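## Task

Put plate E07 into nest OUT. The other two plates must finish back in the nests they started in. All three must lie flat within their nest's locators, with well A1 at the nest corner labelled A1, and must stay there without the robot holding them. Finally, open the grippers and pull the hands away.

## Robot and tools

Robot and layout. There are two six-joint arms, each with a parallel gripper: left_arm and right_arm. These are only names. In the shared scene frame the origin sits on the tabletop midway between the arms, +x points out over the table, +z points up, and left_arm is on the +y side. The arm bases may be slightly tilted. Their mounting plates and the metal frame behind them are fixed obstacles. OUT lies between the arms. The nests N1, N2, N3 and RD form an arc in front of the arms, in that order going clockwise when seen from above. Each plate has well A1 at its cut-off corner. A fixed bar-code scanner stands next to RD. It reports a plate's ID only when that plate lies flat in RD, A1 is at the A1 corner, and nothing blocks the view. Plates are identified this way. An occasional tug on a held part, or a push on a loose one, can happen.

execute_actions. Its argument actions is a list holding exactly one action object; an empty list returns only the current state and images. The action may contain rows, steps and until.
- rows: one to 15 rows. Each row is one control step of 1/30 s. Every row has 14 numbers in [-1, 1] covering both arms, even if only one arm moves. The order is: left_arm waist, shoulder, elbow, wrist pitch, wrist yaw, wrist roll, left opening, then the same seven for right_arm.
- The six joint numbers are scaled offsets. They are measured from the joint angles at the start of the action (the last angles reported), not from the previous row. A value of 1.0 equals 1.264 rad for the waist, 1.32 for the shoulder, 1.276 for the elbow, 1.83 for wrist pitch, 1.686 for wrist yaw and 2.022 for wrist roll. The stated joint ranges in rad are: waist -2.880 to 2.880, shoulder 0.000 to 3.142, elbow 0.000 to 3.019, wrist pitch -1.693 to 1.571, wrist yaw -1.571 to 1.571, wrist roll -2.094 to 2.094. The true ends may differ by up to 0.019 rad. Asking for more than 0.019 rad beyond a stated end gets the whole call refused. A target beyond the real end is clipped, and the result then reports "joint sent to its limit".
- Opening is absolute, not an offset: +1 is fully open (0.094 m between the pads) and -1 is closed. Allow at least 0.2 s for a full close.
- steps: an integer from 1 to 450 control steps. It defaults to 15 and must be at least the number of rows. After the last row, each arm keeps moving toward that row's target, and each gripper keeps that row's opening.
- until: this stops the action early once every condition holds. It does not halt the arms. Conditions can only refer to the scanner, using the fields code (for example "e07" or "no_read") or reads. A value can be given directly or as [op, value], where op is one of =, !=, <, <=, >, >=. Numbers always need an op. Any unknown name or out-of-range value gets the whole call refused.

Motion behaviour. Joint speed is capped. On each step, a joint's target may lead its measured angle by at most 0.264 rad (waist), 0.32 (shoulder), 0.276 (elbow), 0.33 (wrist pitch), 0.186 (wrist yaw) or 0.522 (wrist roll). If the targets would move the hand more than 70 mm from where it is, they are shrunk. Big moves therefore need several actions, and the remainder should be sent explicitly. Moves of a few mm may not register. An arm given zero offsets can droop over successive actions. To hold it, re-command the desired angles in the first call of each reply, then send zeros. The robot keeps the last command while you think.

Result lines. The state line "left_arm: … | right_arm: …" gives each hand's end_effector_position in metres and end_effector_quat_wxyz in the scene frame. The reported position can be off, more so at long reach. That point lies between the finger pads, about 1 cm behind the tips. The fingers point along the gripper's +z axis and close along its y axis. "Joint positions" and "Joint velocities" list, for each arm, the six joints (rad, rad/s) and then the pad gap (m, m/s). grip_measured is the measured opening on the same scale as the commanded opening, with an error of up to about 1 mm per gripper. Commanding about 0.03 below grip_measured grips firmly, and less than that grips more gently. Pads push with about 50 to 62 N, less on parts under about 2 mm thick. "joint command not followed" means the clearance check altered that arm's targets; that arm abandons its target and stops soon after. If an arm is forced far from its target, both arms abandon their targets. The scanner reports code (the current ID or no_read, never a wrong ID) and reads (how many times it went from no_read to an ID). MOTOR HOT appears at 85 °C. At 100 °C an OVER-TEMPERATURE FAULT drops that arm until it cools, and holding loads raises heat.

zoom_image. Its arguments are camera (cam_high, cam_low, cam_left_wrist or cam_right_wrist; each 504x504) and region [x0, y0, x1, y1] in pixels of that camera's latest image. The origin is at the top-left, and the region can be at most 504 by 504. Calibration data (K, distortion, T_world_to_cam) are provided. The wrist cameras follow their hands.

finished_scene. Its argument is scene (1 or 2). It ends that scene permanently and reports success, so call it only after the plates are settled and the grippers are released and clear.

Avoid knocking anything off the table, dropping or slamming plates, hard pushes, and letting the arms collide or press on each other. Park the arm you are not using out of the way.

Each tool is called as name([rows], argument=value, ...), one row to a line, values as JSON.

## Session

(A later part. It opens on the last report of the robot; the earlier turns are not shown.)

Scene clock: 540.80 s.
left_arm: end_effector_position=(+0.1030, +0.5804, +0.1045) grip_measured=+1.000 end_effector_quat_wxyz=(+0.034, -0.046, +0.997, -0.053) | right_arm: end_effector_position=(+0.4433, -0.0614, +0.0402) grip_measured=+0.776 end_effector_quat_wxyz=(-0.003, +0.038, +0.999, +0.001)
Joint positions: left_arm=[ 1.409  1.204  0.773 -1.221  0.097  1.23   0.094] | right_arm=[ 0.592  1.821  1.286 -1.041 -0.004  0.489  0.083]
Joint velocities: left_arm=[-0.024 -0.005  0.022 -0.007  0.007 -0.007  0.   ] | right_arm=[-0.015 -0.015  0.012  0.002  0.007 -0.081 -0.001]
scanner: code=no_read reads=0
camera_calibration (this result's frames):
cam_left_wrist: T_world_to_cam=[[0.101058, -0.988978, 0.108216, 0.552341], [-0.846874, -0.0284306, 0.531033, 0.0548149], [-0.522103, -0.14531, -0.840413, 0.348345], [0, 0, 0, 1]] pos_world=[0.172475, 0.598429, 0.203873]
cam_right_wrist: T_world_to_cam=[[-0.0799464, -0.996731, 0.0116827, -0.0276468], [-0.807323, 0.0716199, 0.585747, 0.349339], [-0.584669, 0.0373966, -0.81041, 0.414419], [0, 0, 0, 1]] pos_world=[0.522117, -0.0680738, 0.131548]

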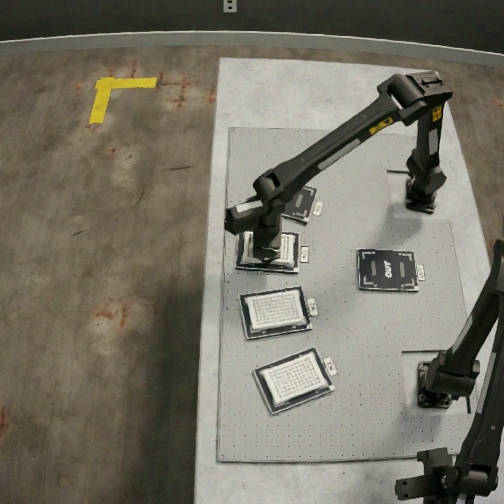

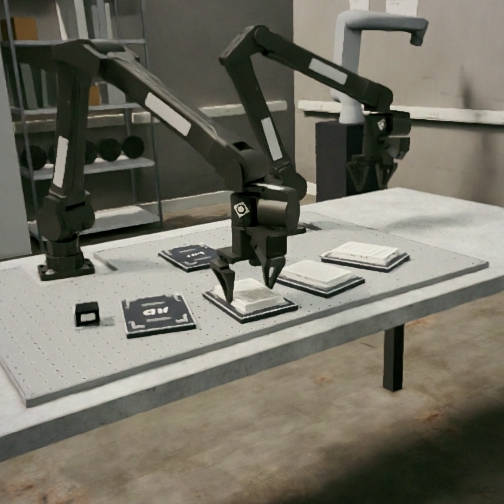

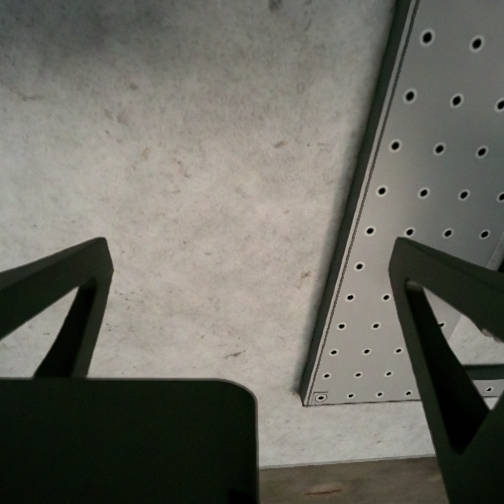

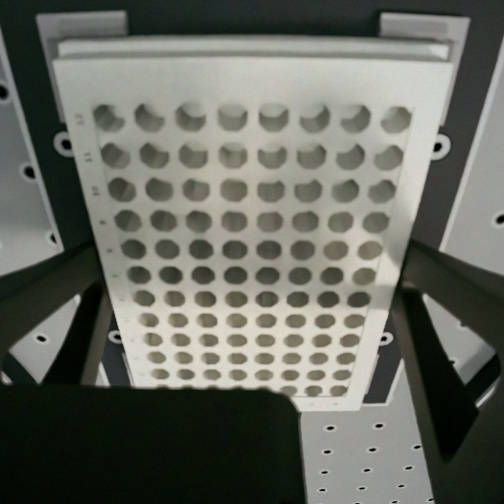

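execute_actions([
  {"rows": [[0,0,0,0,0,0,1, 0.0095,0.0105,0.0030,-0.0017,0,-0.0045,0.745],[0,0,0,0,0,0,1, 0.0095,0.0051,0.0087,-0.0093,0,-0.0045,0.745],[0,0,0,0,0,0,1, 0.0095,-0.0002,0.0143,-0.0170,0,-0.0045,0.745],[0,0,0,0,0,0,1, 0.0095,-0.0056,0.0200,-0.0246,0,-0.0045,0.745],[0,0,0,0,0,0,1, 0.0095,-0.0110,0.0257,-0.0323,0,-0.0045,0.745],[0,0,0,0,0,0,1, 0.0095,-0.0164,0.0314,-0.0399,0,-0.0045,0.745],[0,0,0,0,0,0,1, 0.0095,-0.0218,0.0371,-0.0476,0,-0.0045,0.745],[0,0,0,0,0,0,1, 0.0095,-0.0271,0.0427,-0.0552,0,-0.0045,0.745],[0,0,0,0,0,0,1, 0.0095,-0.0325,0.0484,-0.0629,0,-0.0045,0.745],[0,0,0,0,0,0,1, 0.0095,-0.0379,0.0541,-0.0705,0,-0.0045,0.745]], "steps": 20},
])

Scene clock: 582.87 s.
left_arm: end_effector_position=(+0.1030, +0.5804, +0.1045) grip_measured=+1.000 end_effector_quat_wxyz=(+0.034, -0.046, +0.997, -0.053) | right_arm: end_effector_position=(+0.4330, -0.0660, +0.0763) grip_measured=+0.776 end_effector_quat_wxyz=(-0.018, +0.038, +0.999, -0.007)
Joint positions: left_arm=[ 1.409  1.204  0.773 -1.221  0.097  1.23   0.094] | right_arm=[ 0.592  1.769  1.319 -1.159 -0.004  0.489  0.083]
Joint velocities: left_arm=[-0.005 -0.024 -0.007 -0.002 -0.066 -0.007  0.   ] | right_arm=[-0.005 -0.024  0.002 -0.002 -0.022  0.095 -0.001]
scanner: code=no_read reads=0
camera_calibration (this result's frames):
cam_left_wrist: T_world_to_cam=[[0.101058, -0.988978, 0.108216, 0.552341], [-0.846874, -0.0284306, 0.531033, 0.0548149], [-0.522103, -0.14531, -0.840413, 0.348345], [0, 0, 0, 1]] pos_world=[0.172475, 0.598429, 0.203873]
cam_right_wrist: T_world_to_cam=[[-0.0793326, -0.996457, 0.0279138, -0.0349816], [-0.789049, 0.079883, 0.609114, 0.310974], [-0.609186, 0.0262972, -0.792591, 0.446382], [0, 0, 0, 1]] pos_world=[0.514528, -0.0714378, 0.165357]

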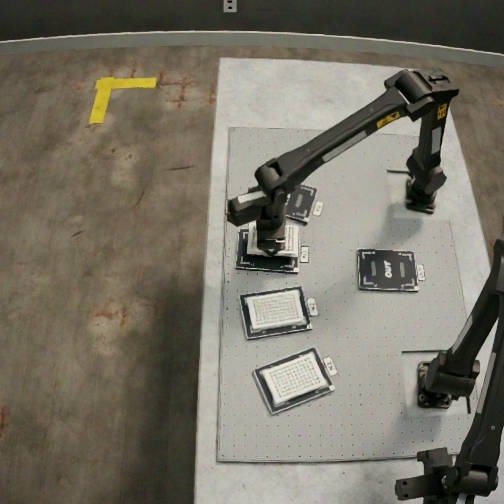

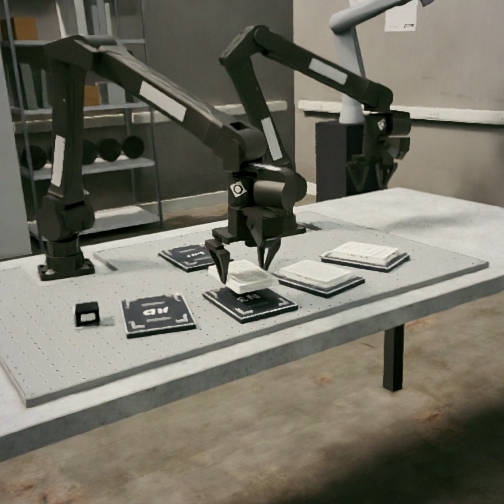

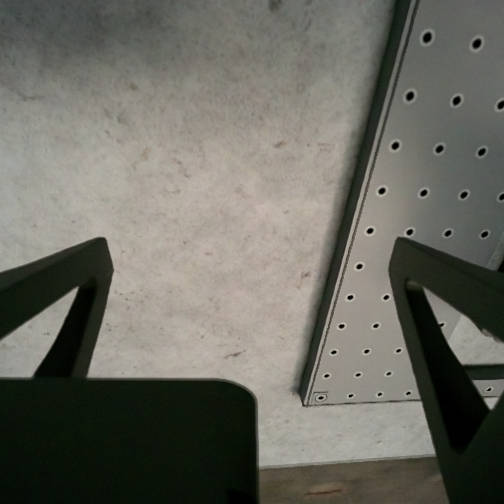

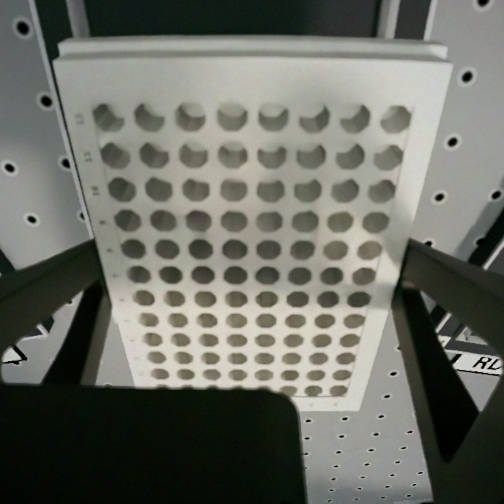

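execute_actions([
  {"rows": [[0,0,0,0,0,0,1, -0.0138,-0.0078,0.0100,0.0022,0,-0.0028,0.745],[0,0,0,0,0,0,1, -0.0330,-0.0188,-0.0100,0.0054,0,-0.0067,0.745],[0,0,0,0,0,0,1, -0.0551,-0.0314,-0.0300,0.0090,0,-0.0112,0.745],[0,0,0,0,0,0,1, -0.0826,-0.0470,-0.0540,0.0134,0,-0.0168,0.745],[0,0,0,0,0,0,1, -0.1101,-0.0627,-0.0780,0.0179,0,-0.0224,0.745],[0,0,0,0,0,0,1, -0.1376,-0.0784,-0.0999,0.0224,0,-0.0280,0.745],[0,0,0,0,0,0,1, -0.1652,-0.0941,-0.1199,0.0269,0,-0.0335,0.745],[0,0,0,0,0,0,1, -0.1927,-0.1098,-0.1399,0.0314,0,-0.0391,0.745],[0,0,0,0,0,0,1, -0.2202,-0.1254,-0.1598,0.0358,0,-0.0447,0.745],[0,0,0,0,0,0,1, -0.2423,-0.1380,-0.1758,0.0394,0,-0.0492,0.745],[0,0,0,0,0,0,1, -0.2615,-0.1490,-0.1898,0.0426,0,-0.0531,0.745],[0,0,0,0,0,0,1, -0.2753,-0.1568,-0.1998,0.0448,0.002,-0.0559,0.745]], "steps": 30},
])

Scene clock: 631.57 s.
left_arm: end_effector_position=(+0.1030, +0.5804, +0.1045) grip_measured=+1.000 end_effector_quat_wxyz=(+0.034, -0.046, +0.997, -0.053) | right_arm: end_effector_position=(+0.3973, -0.2400, +0.0853) grip_measured=+0.776 end_effector_quat_wxyz=(-0.002, +0.160, +0.987, -0.002)
Joint positions: left_arm=[ 1.409  1.204  0.773 -1.221  0.097  1.23   0.094] | right_arm=[ 0.243  1.557  1.069 -1.088  0.002  0.386  0.083]
Joint velocities: left_arm=[-0.005 -0.015 -0.002 -0.007  0.022 -0.022  0.   ] | right_arm=[-0.015 -0.015  0.002 -0.007 -0.037  0.037 -0.001]
scanner: code=no_read reads=0
camera_calibration (this result's frames):
cam_left_wrist: T_world_to_cam=[[0.101058, -0.988978, 0.108216, 0.552341], [-0.846874, -0.0284306, 0.531033, 0.0548149], [-0.522103, -0.14531, -0.840413, 0.348345], [0, 0, 0, 1]] pos_world=[0.172475, 0.598429, 0.203873]
cam_right_wrist: T_world_to_cam=[[-0.320662, -0.94704, 0.0170559, -0.102819], [-0.765918, 0.269845, 0.583569, 0.329796], [-0.557266, 0.174065, -0.811884, 0.452828], [0, 0, 0, 1]] pos_world=[0.471972, -0.265189, 0.176939]

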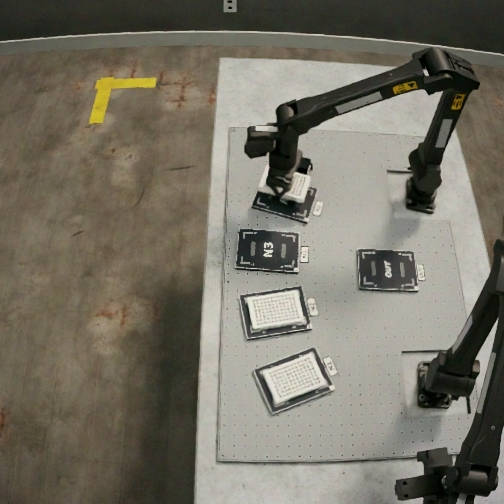

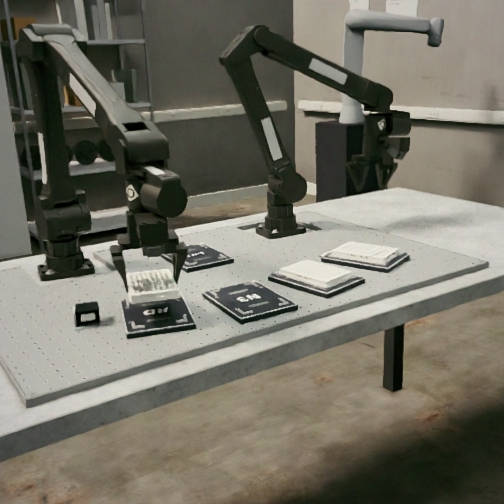

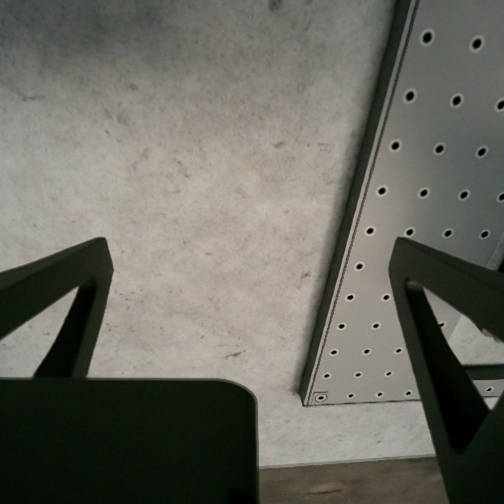

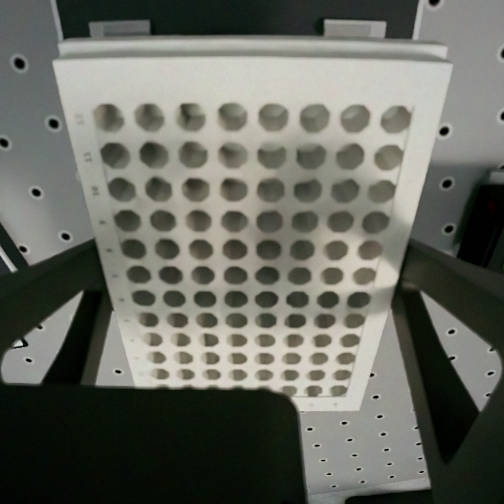

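zoom_image(camera="cam_right_wrist", region=[0, 0, 504, 130])

Region (0, 0, 504, 130) of cam_right_wrist's 504x504 image, scaled by 1.000; it fills the top 130 rows of this view, and the rest is white.

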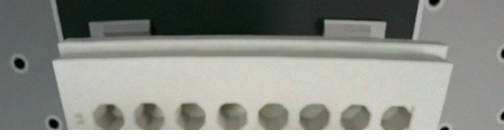

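execute_actions([
  {"rows": [[0,0,0,0,0,0,1, 0.0100,0.0120,-0.0080,0.0120,0,0.0060,0.745],[0,0,0,0,0,0,1, 0.0150,0.0190,-0.0170,0.0220,0,0.0090,0.745],[0,0,0,0,0,0,1, 0.0190,0.0250,-0.0270,0.0320,0,0.0110,0.745],[0,0,0,0,0,0,1, 0.0218,0.0300,-0.0360,0.0410,0,0.0132,0.745],[0,0,0,0,0,0,1, 0.0218,0.0340,-0.0430,0.0470,0,0.0132,0.745],[0,0,0,0,0,0,1, 0.0218,0.0364,-0.0480,0.0514,0,0.0132,0.745]], "steps": 18},
])

Scene clock: 697.40 s.
left_arm: end_effector_position=(+0.1030, +0.5804, +0.1045) grip_measured=+1.000 end_effector_quat_wxyz=(+0.034, -0.046, +0.997, -0.053) | right_arm: end_effector_position=(+0.3885, -0.2330, +0.0520) grip_measured=+0.776 end_effector_quat_wxyz=(-0.008, +0.159, +0.987, -0.003)
Joint positions: left_arm=[ 1.409  1.204  0.773 -1.221  0.097  1.23   0.094] | right_arm=[ 0.261  1.591  1.01  -1.006  0.002  0.403  0.083]
Joint velocities: left_arm=[-0.005 -0.005 -0.002 -0.002  0.051 -0.007  0.   ] | right_arm=[-0.005  0.005 -0.012  0.012  0.022 -0.051  0.   ]
scanner: code=no_read reads=0
camera_calibration (this result's frames):
cam_left_wrist: T_world_to_cam=[[0.101058, -0.988978, 0.108216, 0.552341], [-0.846874, -0.0284306, 0.531033, 0.0548149], [-0.522103, -0.14531, -0.840413, 0.348345], [0, 0, 0, 1]] pos_world=[0.172475, 0.598429, 0.203873]
cam_right_wrist: T_world_to_cam=[[-0.31898, -0.947507, 0.0219488, -0.0994267], [-0.759203, 0.269313, 0.592521, 0.337476], [-0.567329, 0.172339, -0.805256, 0.422858], [0, 0, 0, 1]] pos_world=[0.464398, -0.257969, 0.142729]

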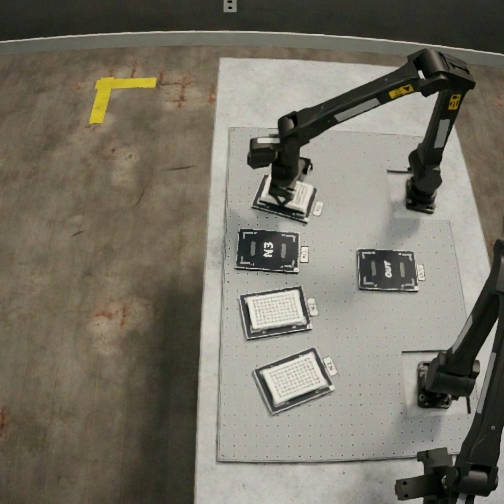

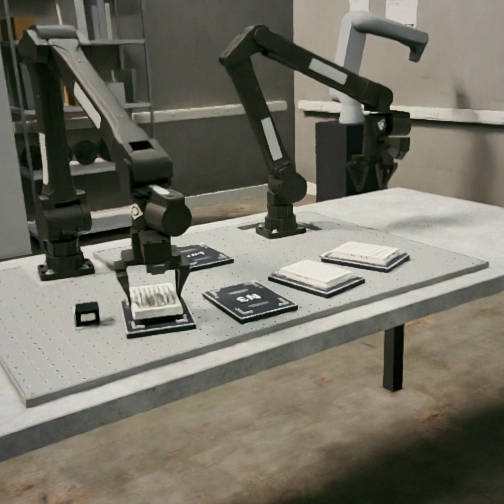

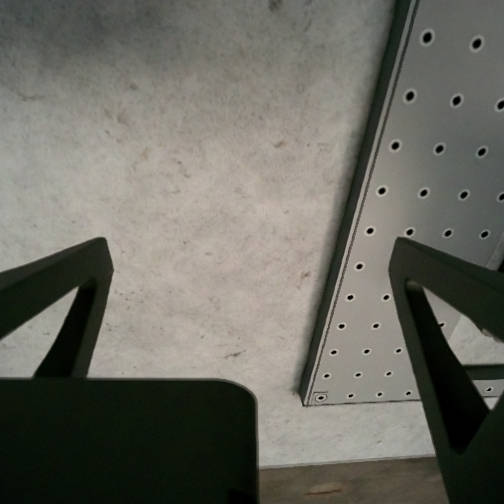

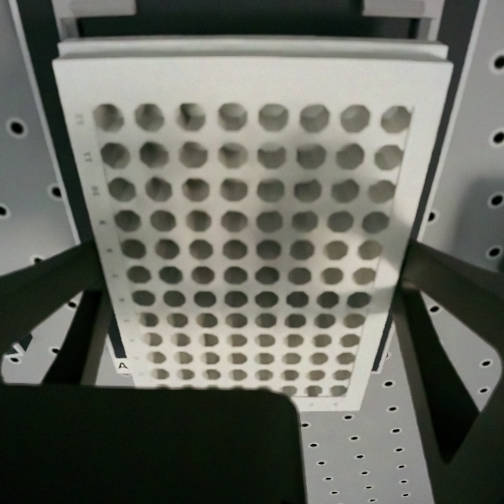

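zoom_image(camera="cam_right_wrist", region=[0, 0, 504, 110])

zoom_image(camera="cam_low", region=[60, 260, 220, 350])

Region (0, 0, 504, 110) of cam_right_wrist's 504x504 image, scaled by 1.000; it fills the top 110 rows of this view, and the rest is white.

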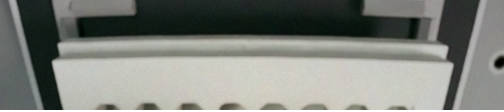

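Region (60, 260, 220, 350) of cam_low's 504x504 image, scaled by 3.150, with more detail than that image has; it fills the top 284 rows of this view, and the rest is white.

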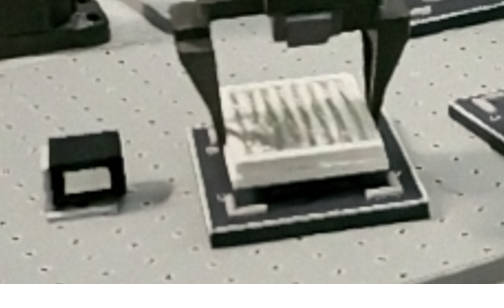

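execute_actions([
  {"rows": [[0,0,0,0,0,0,1, 0.0095,0.0106,-0.0017,0.0148,0,0.0047,0.745]], "steps": 10},
])

Scene clock: 733.47 s.
left_arm: end_effector_position=(+0.1030, +0.5804, +0.1045) grip_measured=+1.000 end_effector_quat_wxyz=(+0.034, -0.046, +0.997, -0.053) | right_arm: end_effector_position=(+0.3922, -0.2327, +0.0520) grip_measured=+0.776 end_effector_quat_wxyz=(-0.001, +0.160, +0.987, -0.001)
Joint positions: left_arm=[ 1.409  1.204  0.773 -1.221  0.097  1.23   0.094] | right_arm=[ 0.261  1.591  1.01  -0.991  0.002  0.403  0.083]
Joint velocities: left_arm=[-0.005 -0.005  0.007  0.002 -0.037  0.007  0.   ] | right_arm=[ 0.005 -0.015  0.007 -0.002  0.022  0.037  0.   ]
scanner: code=no_read reads=0
camera_calibration (this result's frames):
cam_left_wrist: T_world_to_cam=[[0.101058, -0.988978, 0.108216, 0.552341], [-0.846874, -0.0284306, 0.531033, 0.0548149], [-0.522103, -0.14531, -0.840413, 0.348345], [0, 0, 0, 1]] pos_world=[0.172475, 0.598429, 0.203873]
cam_right_wrist: T_world_to_cam=[[-0.319623, -0.947409, 0.0160563, -0.097396], [-0.767805, 0.268886, 0.581528, 0.344031], [-0.555262, 0.173542, -0.813368, 0.420813], [0, 0, 0, 1]] pos_world=[0.466681, -0.257808, 0.143775]

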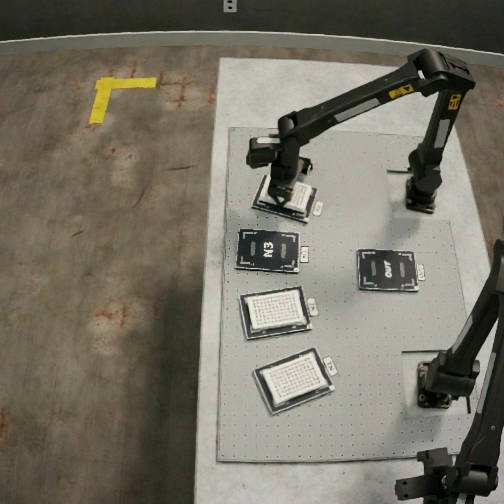

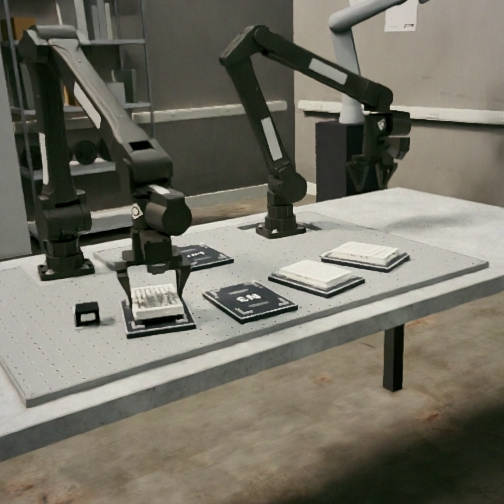

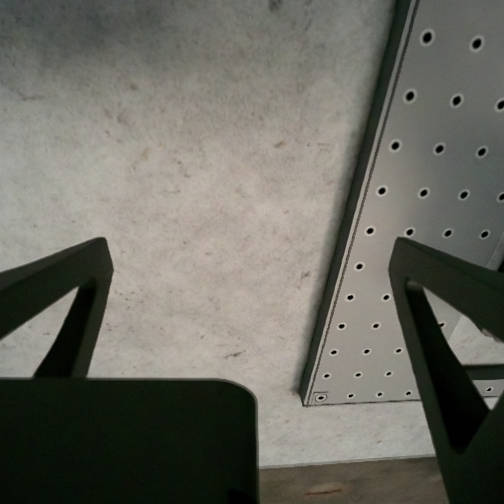

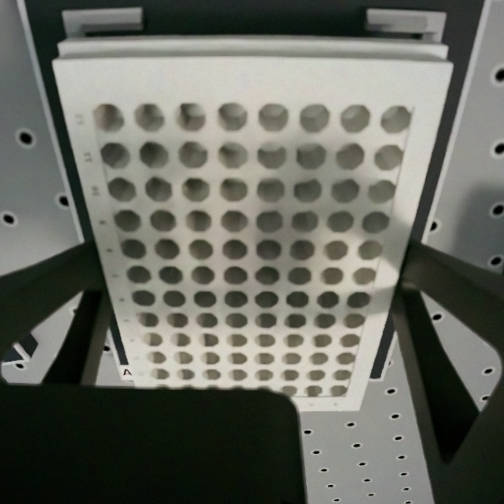

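zoom_image(camera="cam_right_wrist", region=[0, 0, 252, 100])

zoom_image(camera="cam_right_wrist", region=[252, 0, 504, 100])

Region (0, 0, 252, 100) of cam_right_wrist's 504x504 image, scaled by 2.000, with more detail than that image has; it fills the top 200 rows of this view, and the rest is white.

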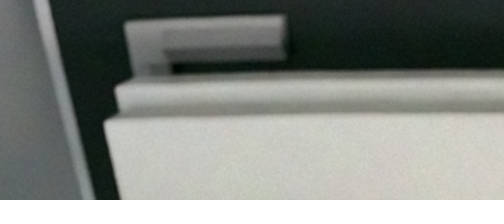

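Region (252, 0, 504, 100) of cam_right_wrist's 504x504 image, scaled by 2.000, with more detail than that image has; it fills the top 200 rows of this view, and the rest is white.

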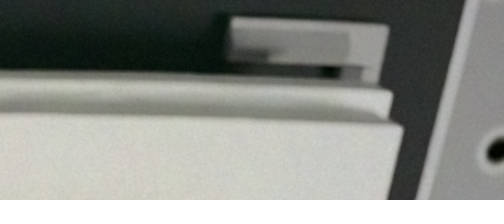

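execute_actions([
  {"rows": [[0,0,0,0,0,0,1, 0.0063,0.0129,-0.0036,0.0096,0,0.0047,0.745],[0,0,0,0,0,0,1, 0.0063,0.0152,-0.0055,0.0126,0,0.0047,0.745],[0,0,0,0,0,0,1, 0.0063,0.0175,-0.0074,0.0156,0,0.0047,0.745],[0,0,0,0,0,0,1, 0.0063,0.0198,-0.0093,0.0186,0,0.0047,0.745],[0,0,0,0,0,0,1, 0.0063,0.0222,-0.0113,0.0216,0,0.0047,0.745],[0,0,0,0,0,0,1, 0.0063,0.0245,-0.0132,0.0246,0,0.0047,0.745]], "steps": 14},
])

Scene clock: 758.23 s.
left_arm: end_effector_position=(+0.1030, +0.5804, +0.1045) grip_measured=+1.000 end_effector_quat_wxyz=(+0.034, -0.046, +0.997, -0.053) | right_arm: end_effector_position=(+0.3945, -0.2325, +0.0448) grip_measured=+0.776 end_effector_quat_wxyz=(+0.005, +0.160, +0.987, -0.000)
Joint positions: left_arm=[ 1.409  1.204  0.773 -1.221  0.097  1.23   0.094] | right_arm=[ 0.261  1.601  0.999 -0.959  0.002  0.403  0.083]
Joint velocities: left_arm=[-0.024 -0.005 -0.012  0.007 -0.007  0.095  0.   ] | right_arm=[ 0.005 -0.005 -0.012 -0.007 -0.022 -0.022 -0.   ]
scanner: code=no_read reads=0
camera_calibration (this result's frames):
cam_left_wrist: T_world_to_cam=[[0.101058, -0.988978, 0.108216, 0.552341], [-0.846874, -0.0284306, 0.531033, 0.0548149], [-0.522103, -0.14531, -0.840413, 0.348345], [0, 0, 0, 1]] pos_world=[0.172475, 0.598429, 0.203873]
cam_right_wrist: T_world_to_cam=[[-0.319789, -0.947422, 0.0112141, -0.0960952], [-0.774825, 0.268306, 0.572415, 0.352925], [-0.545327, 0.174363, -0.819888, 0.412803], [0, 0, 0, 1]] pos_world=[0.467837, -0.257712, 0.13751]

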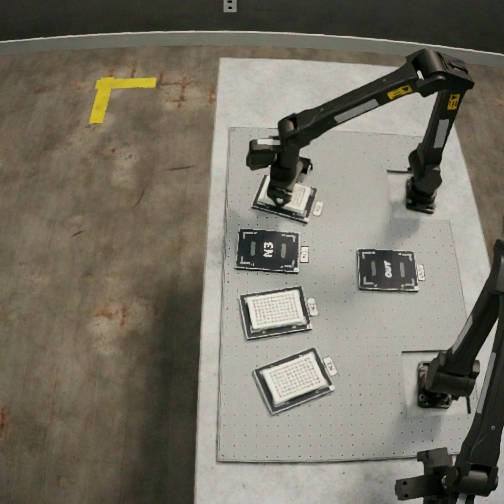

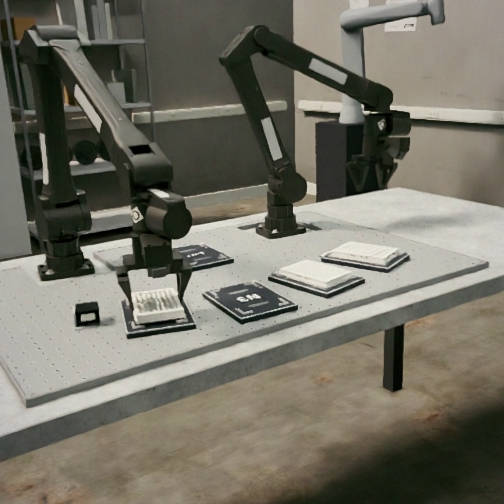

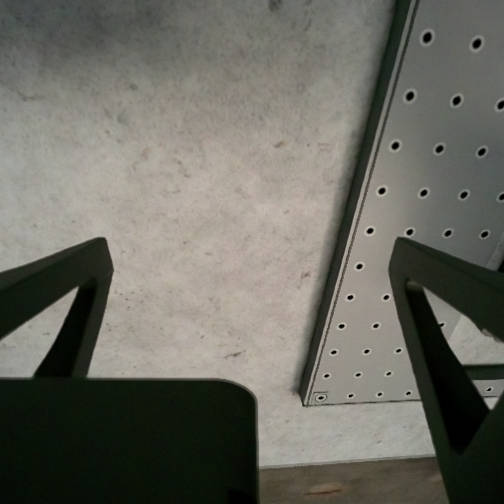

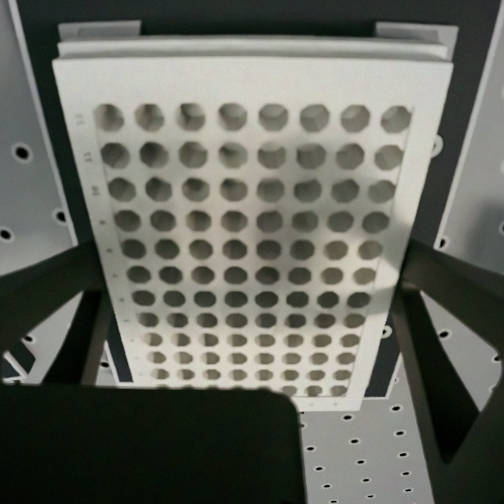

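execute_actions(actions=[])

Scene clock: 785.63 s.
left_arm: end_effector_position=(+0.1030, +0.5804, +0.1045) grip_measured=+1.000 end_effector_quat_wxyz=(+0.034, -0.046, +0.997, -0.053) | right_arm: end_effector_position=(+0.3946, -0.2325, +0.0448) grip_measured=+0.776 end_effector_quat_wxyz=(+0.005, +0.160, +0.987, +0.000)
Joint positions: left_arm=[ 1.409  1.204  0.773 -1.221  0.097  1.23   0.094] | right_arm=[ 0.261  1.601  0.999 -0.958  0.002  0.403  0.083]
Joint velocities: left_arm=[-0.024 -0.005  0.007  0.012  0.007 -0.037  0.   ] | right_arm=[-0.005 -0.005 -0.002  0.022 -0.007 -0.037  0.001]
scanner: code=no_read reads=0
camera_calibration (this result's frames):
cam_left_wrist: T_world_to_cam=[[0.101058, -0.988978, 0.108216, 0.552341], [-0.846874, -0.0284306, 0.531033, 0.0548149], [-0.522103, -0.14531, -0.840413, 0.348345], [0, 0, 0, 1]] pos_world=[0.172475, 0.598429, 0.203873]
cam_right_wrist: T_world_to_cam=[[-0.319793, -0.947423, 0.0110627, -0.0960496], [-0.775042, 0.268288, 0.572128, 0.353089], [-0.545016, 0.174389, -0.820089, 0.412745], [0, 0, 0, 1]] pos_world=[0.467896, -0.257707, 0.137538]

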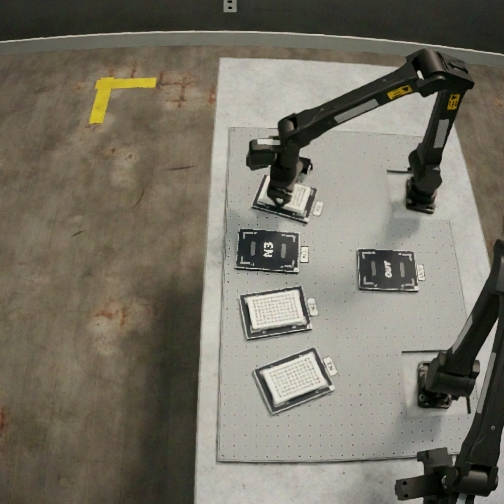

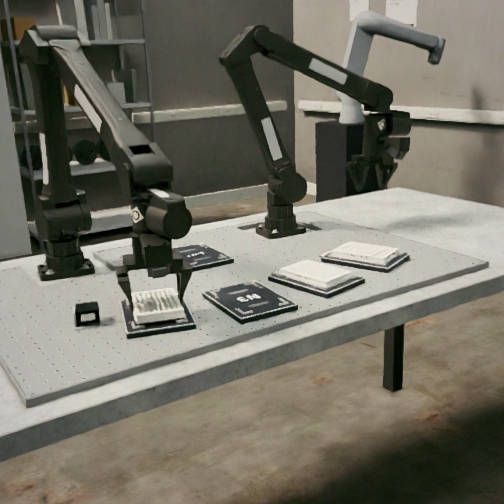

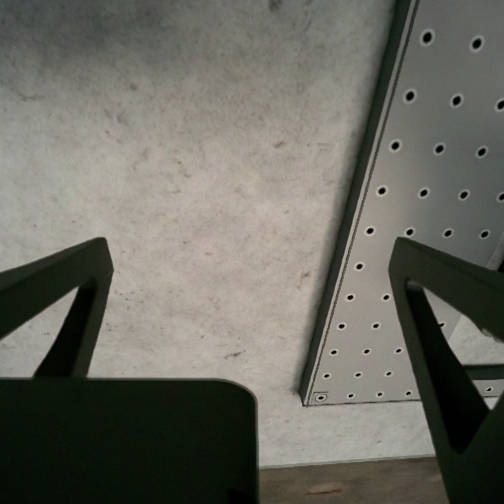

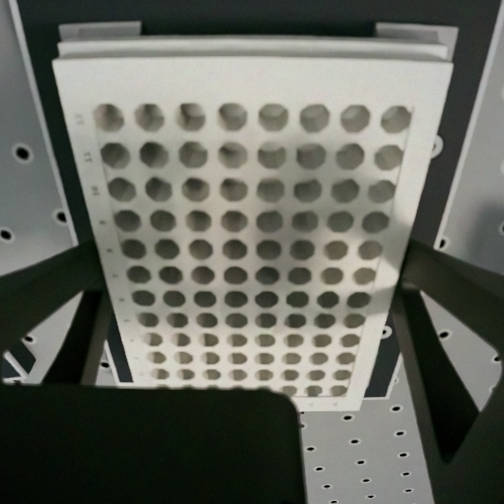

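zoom_image(camera="cam_right_wrist", region=[0, 0, 504, 130])

zoom_image(camera="cam_low", region=[60, 260, 260, 360])

Region (0, 0, 504, 130) of cam_right_wrist's 504x504 image, scaled by 1.000; it fills the top 130 rows of this view, and the rest is white.

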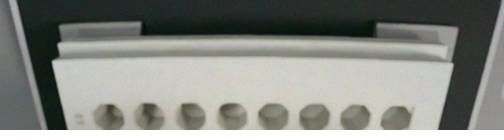

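Region (60, 260, 260, 360) of cam_low's 504x504 image, scaled by 2.520, with more detail than that image has.

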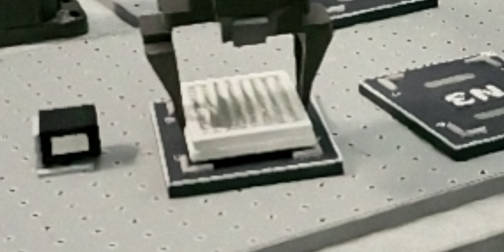

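execute_actions([
  {"rows": [[0,0,0,0,0,0,1, 0,0.012,-0.004,0,0,0,0.745],[0,0,0,0,0,0,1, 0,0.012,-0.008,0,0,0,0.745],[0,0,0,0,0,0,1, 0,0.012,-0.010,0,0,0,0.745]], "steps": 12},
])

Scene clock: 833.83 s.
left_arm: end_effector_position=(+0.1030, +0.5804, +0.1045) grip_measured=+1.000 end_effector_quat_wxyz=(+0.034, -0.046, +0.997, -0.053) | right_arm: end_effector_position=(+0.3917, -0.2328, +0.0429) grip_measured=+0.776 end_effector_quat_wxyz=(+0.002, +0.160, +0.987, -0.001)
Joint positions: left_arm=[ 1.409  1.204  0.773 -1.221  0.097  1.23   0.094] | right_arm=[ 0.261  1.601  0.993 -0.958  0.002  0.403  0.083]
Joint velocities: left_arm=[-0.005 -0.005 -0.022 -0.017 -0.051 -0.037  0.   ] | right_arm=[-0.015  0.005 -0.002 -0.012 -0.051 -0.007  0.001]
scanner: code=no_read reads=0
camera_calibration (this result's frames):
cam_left_wrist: T_world_to_cam=[[0.101058, -0.988978, 0.108216, 0.552341], [-0.846874, -0.0284306, 0.531033, 0.0548149], [-0.522103, -0.14531, -0.840413, 0.348345], [0, 0, 0, 1]] pos_world=[0.172475, 0.598429, 0.203873]
cam_right_wrist: T_world_to_cam=[[-0.319718, -0.947417, 0.0134841, -0.0972816], [-0.771548, 0.268577, 0.576697, 0.350573], [-0.549994, 0.173977, -0.816847, 0.411385], [0, 0, 0, 1]] pos_world=[0.465641, -0.257894, 0.135176]

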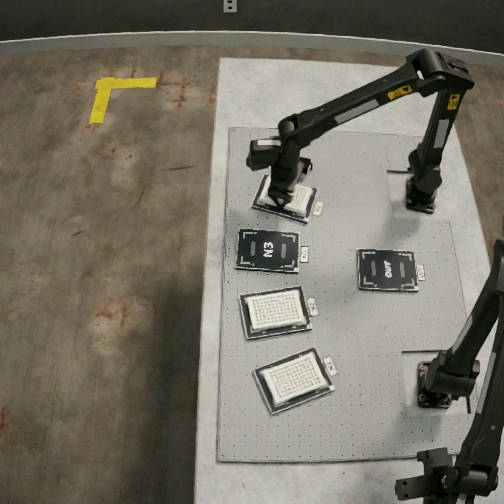

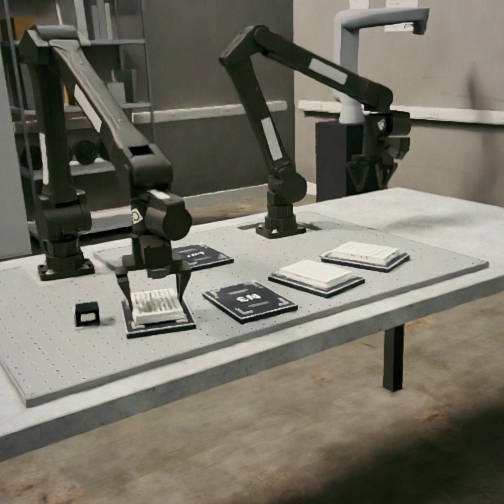

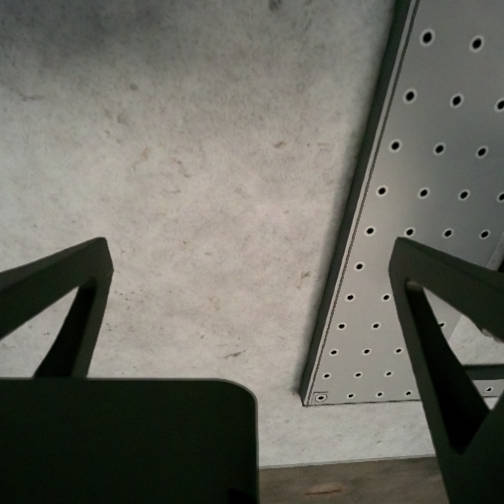

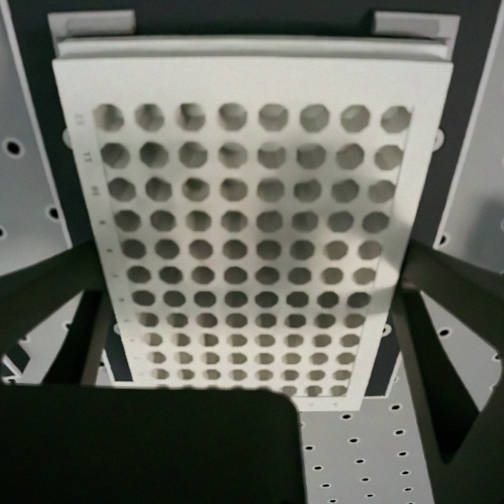

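execute_actions([
  {"rows": [[0,0,0,0,0,0,1, 0,0.013,-0.005,0,0,0,0.745],[0,0,0,0,0,0,1, 0,0.015,-0.005,0,0,0,0.745],[0,0,0,0,0,0,1, 0,0.017,-0.005,0,0,0,0.745],[0,0,0,0,0,0,1, 0,0.019,-0.005,0,0,0,0.745]], "steps": 12},
])

Scene clock: 843.80 s.
left_arm: end_effector_position=(+0.1030, +0.5804, +0.1045) grip_measured=+1.000 end_effector_quat_wxyz=(+0.034, -0.046, +0.997, -0.053) | right_arm: end_effector_position=(+0.3917, -0.2328, +0.0429) grip_measured=+0.776 end_effector_quat_wxyz=(+0.002, +0.160, +0.987, -0.001)
Joint positions: left_arm=[ 1.409  1.204  0.773 -1.221  0.097  1.23   0.094] | right_arm=[ 0.261  1.601  0.993 -0.958  0.002  0.403  0.083]
Joint velocities: left_arm=[-0.024 -0.005 -0.012  0.002  0.022  0.022  0.   ] | right_arm=[-0.005  0.005  0.007  0.012 -0.007  0.051  0.001]
scanner: code=no_read reads=0
camera_calibration (this result's frames):
cam_left_wrist: T_world_to_cam=[[0.101058, -0.988978, 0.108216, 0.552341], [-0.846874, -0.0284306, 0.531033, 0.0548149], [-0.522103, -0.14531, -0.840413, 0.348345], [0, 0, 0, 1]] pos_world=[0.172475, 0.598429, 0.203873]
cam_right_wrist: T_world_to_cam=[[-0.319718, -0.947417, 0.0134841, -0.0972816], [-0.771548, 0.268577, 0.576697, 0.350573], [-0.549994, 0.173977, -0.816847, 0.411385], [0, 0, 0, 1]] pos_world=[0.465641, -0.257894, 0.135176]

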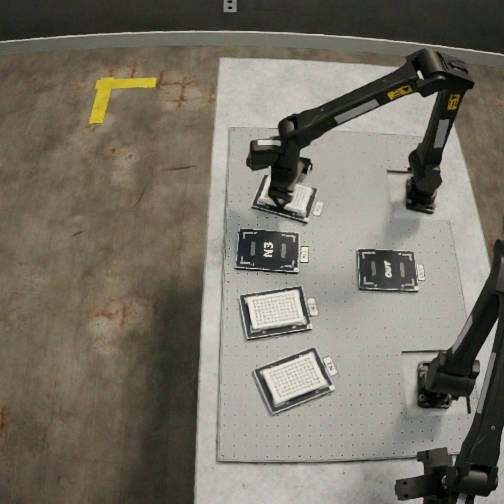

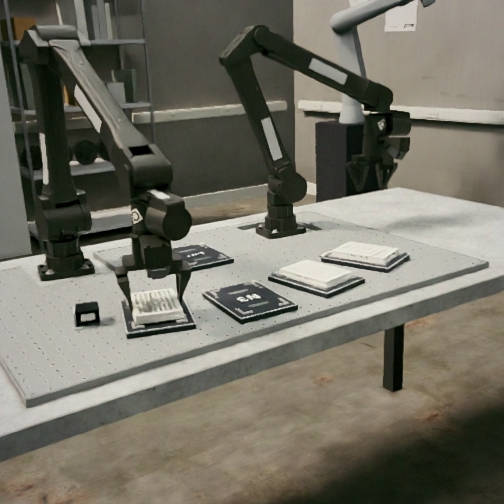

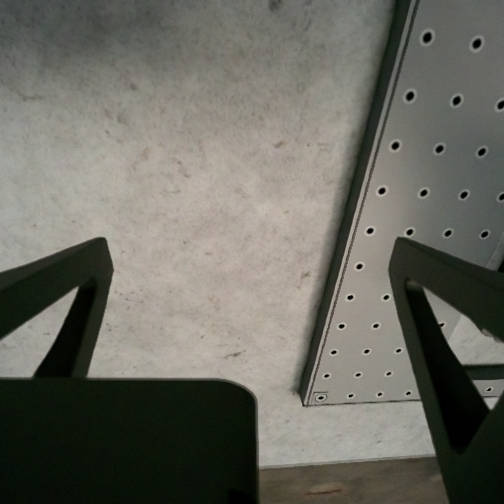

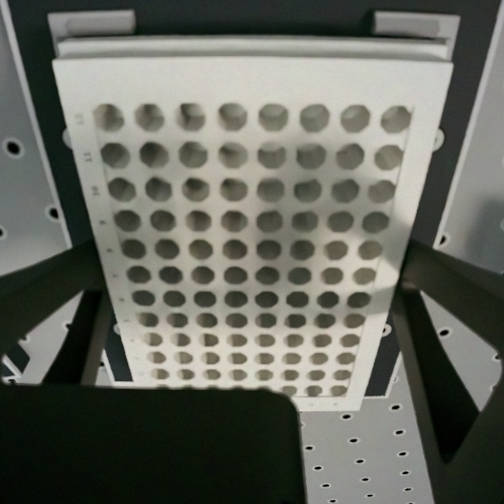

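execute_actions([
  {"rows": [[0,0,0,0,0,0,1, 0,0.019,-0.005,0,0,0,0.745],[0,0,0,0,0,0,1, 0,0.021,-0.005,0,0,0,0.745],[0,0,0,0,0,0,1, 0,0.023,-0.005,0,0,0,0.745],[0,0,0,0,0,0,1, 0,0.025,-0.005,0,0,0,0.745]], "steps": 12},
])

Scene clock: 852.67 s.
left_arm: end_effector_position=(+0.1030, +0.5804, +0.1045) grip_measured=+1.000 end_effector_quat_wxyz=(+0.034, -0.046, +0.997, -0.053) | right_arm: end_effector_position=(+0.3910, -0.2328, +0.0396) grip_measured=+0.776 end_effector_quat_wxyz=(-0.002, +0.160, +0.987, -0.002)
Joint positions: left_arm=[ 1.409  1.204  0.773 -1.221  0.097  1.23   0.094] | right_arm=[ 0.261  1.609  0.993 -0.958  0.002  0.403  0.083]
Joint velocities: left_arm=[ 0.005 -0.005 -0.007  0.007  0.022  0.007  0.   ] | right_arm=[-0.015  0.005  0.012  0.002  0.022  0.022  0.   ]
scanner: code=no_read reads=0
camera_calibration (this result's frames):
cam_left_wrist: T_world_to_cam=[[0.101058, -0.988978, 0.108216, 0.552341], [-0.846874, -0.0284306, 0.531033, 0.0548149], [-0.522103, -0.14531, -0.840413, 0.348345], [0, 0, 0, 1]] pos_world=[0.172475, 0.598429, 0.203873]
cam_right_wrist: T_world_to_cam=[[-0.319592, -0.947406, 0.0168127, -0.0977133], [-0.766698, 0.268978, 0.582945, 0.349867], [-0.556807, 0.173414, -0.812338, 0.410643], [0, 0, 0, 1]] pos_world=[0.465663, -0.257892, 0.131271]

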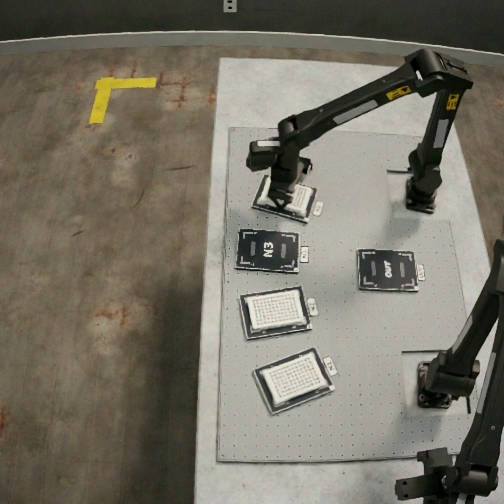

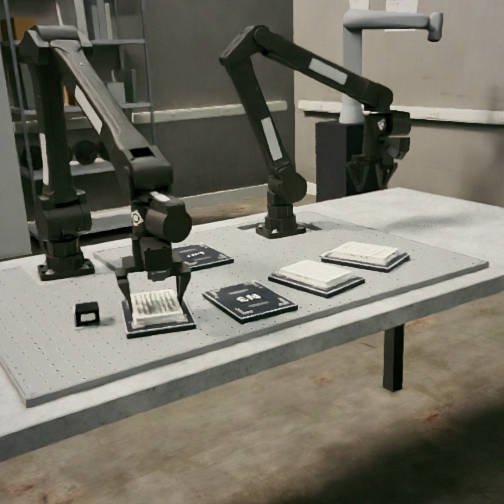

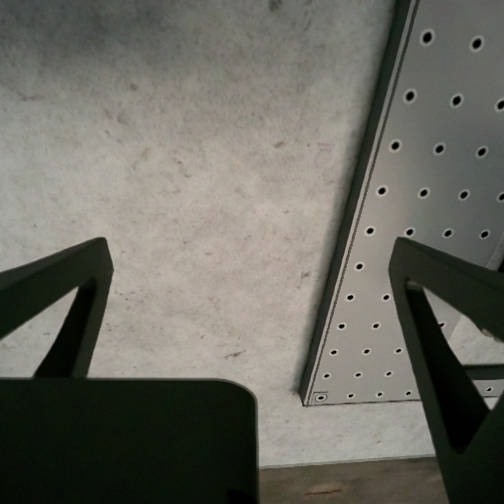

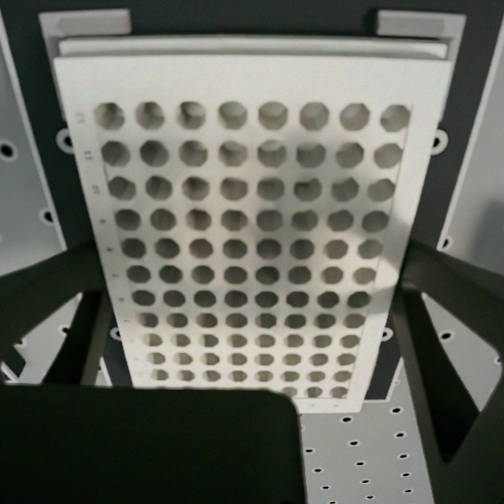

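execute_actions([
  {"rows": [[0,0,0,0,0,0,1, 0,0.008,0,0,0,0,0.80],[0,0,0,0,0,0,1, 0,0.008,0,0,0,0,0.86],[0,0,0,0,0,0,1, 0,0.008,0.005,0,0,0,0.92],[0,0,0,0,0,0,1, 0,0.008,0.010,0,0,0,0.97],[0,0,0,0,0,0,1, 0,0.008,0.015,0,0,0,1],[0,0,0,0,0,0,1, 0,0.008,0.020,0,0,0,1],[0,0,0,0,0,0,1, 0,0.006,0.026,-0.006,0,0,1],[0,0,0,0,0,0,1, 0,0.002,0.030,-0.012,0,0,1],[0,0,0,0,0,0,1, 0,-0.003,0.034,-0.018,0,0,1],[0,0,0,0,0,0,1, 0,-0.008,0.038,-0.024,0,0,1],[0,0,0,0,0,0,1, 0,-0.013,0.042,-0.030,0,0,1],[0,0,0,0,0,0,1, 0,-0.018,0.046,-0.035,0,0,1],[0,0,0,0,0,0,1, 0,-0.023,0.050,-0.040,0,0,1],[0,0,0,0,0,0,1, 0,-0.027,0.053,-0.045,0,0,1],[0,0,0,0,0,0,1, 0,-0.031,0.056,-0.050,0,0,1]], "steps": 30, "until": {"scanner": {"code": ["!=", "no_read"]}}},
])

Scene clock: 893.83 s.
left_arm: end_effector_position=(+0.1030, +0.5804, +0.1045) grip_measured=+1.000 end_effector_quat_wxyz=(+0.034, -0.046, +0.997, -0.053) | right_arm: end_effector_position=(+0.3921, -0.2327, +0.0682) grip_measured=+1.000 end_effector_quat_wxyz=(-0.001, +0.160, +0.987, -0.002)
Joint positions: left_arm=[ 1.409  1.204  0.773 -1.221  0.097  1.23   0.094] | right_arm=[ 0.261  1.568  1.031 -1.037  0.002  0.403  0.094]
Joint velocities: left_arm=[ 0.005  0.005 -0.017  0.002 -0.007  0.007  0.   ] | right_arm=[ 0.005 -0.044 -0.002 -0.012 -0.051 -0.095  0.   ]
scanner: code=e07 reads=1
camera_calibration (this result's frames):
cam_left_wrist: T_world_to_cam=[[0.101058, -0.988978, 0.108216, 0.552341], [-0.846874, -0.0284306, 0.531033, 0.0548149], [-0.522103, -0.14531, -0.840413, 0.348345], [0, 0, 0, 1]] pos_world=[0.172475, 0.598429, 0.203873]
cam_right_wrist: T_world_to_cam=[[-0.319604, -0.947407, 0.0165101, -0.0977351], [-0.767142, 0.268941, 0.582378, 0.334195], [-0.55619, 0.173465, -0.81275, 0.434288], [0, 0, 0, 1]] pos_world=[0.466684, -0.257807, 0.159953]

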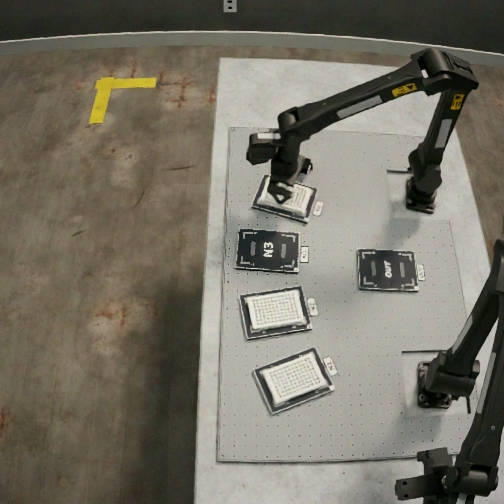

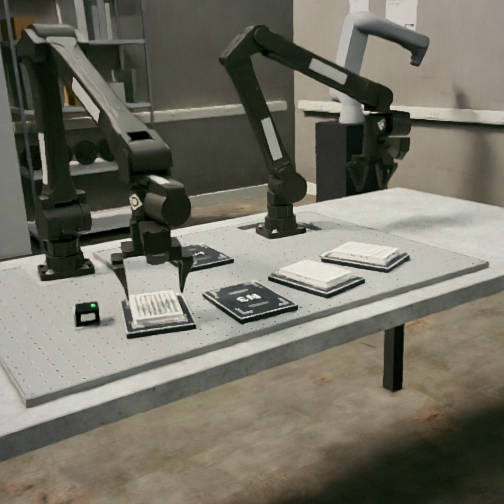

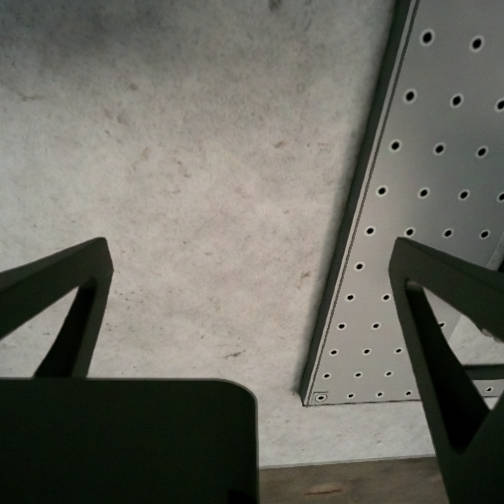

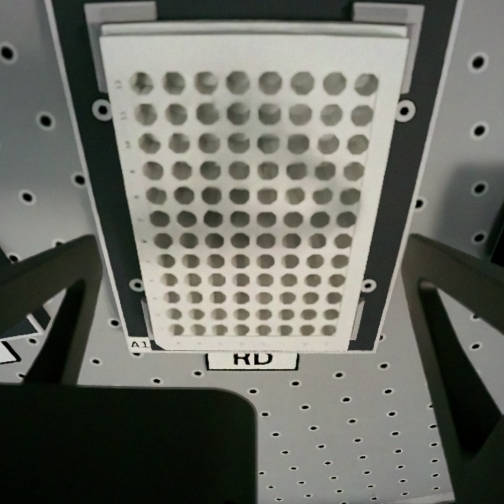

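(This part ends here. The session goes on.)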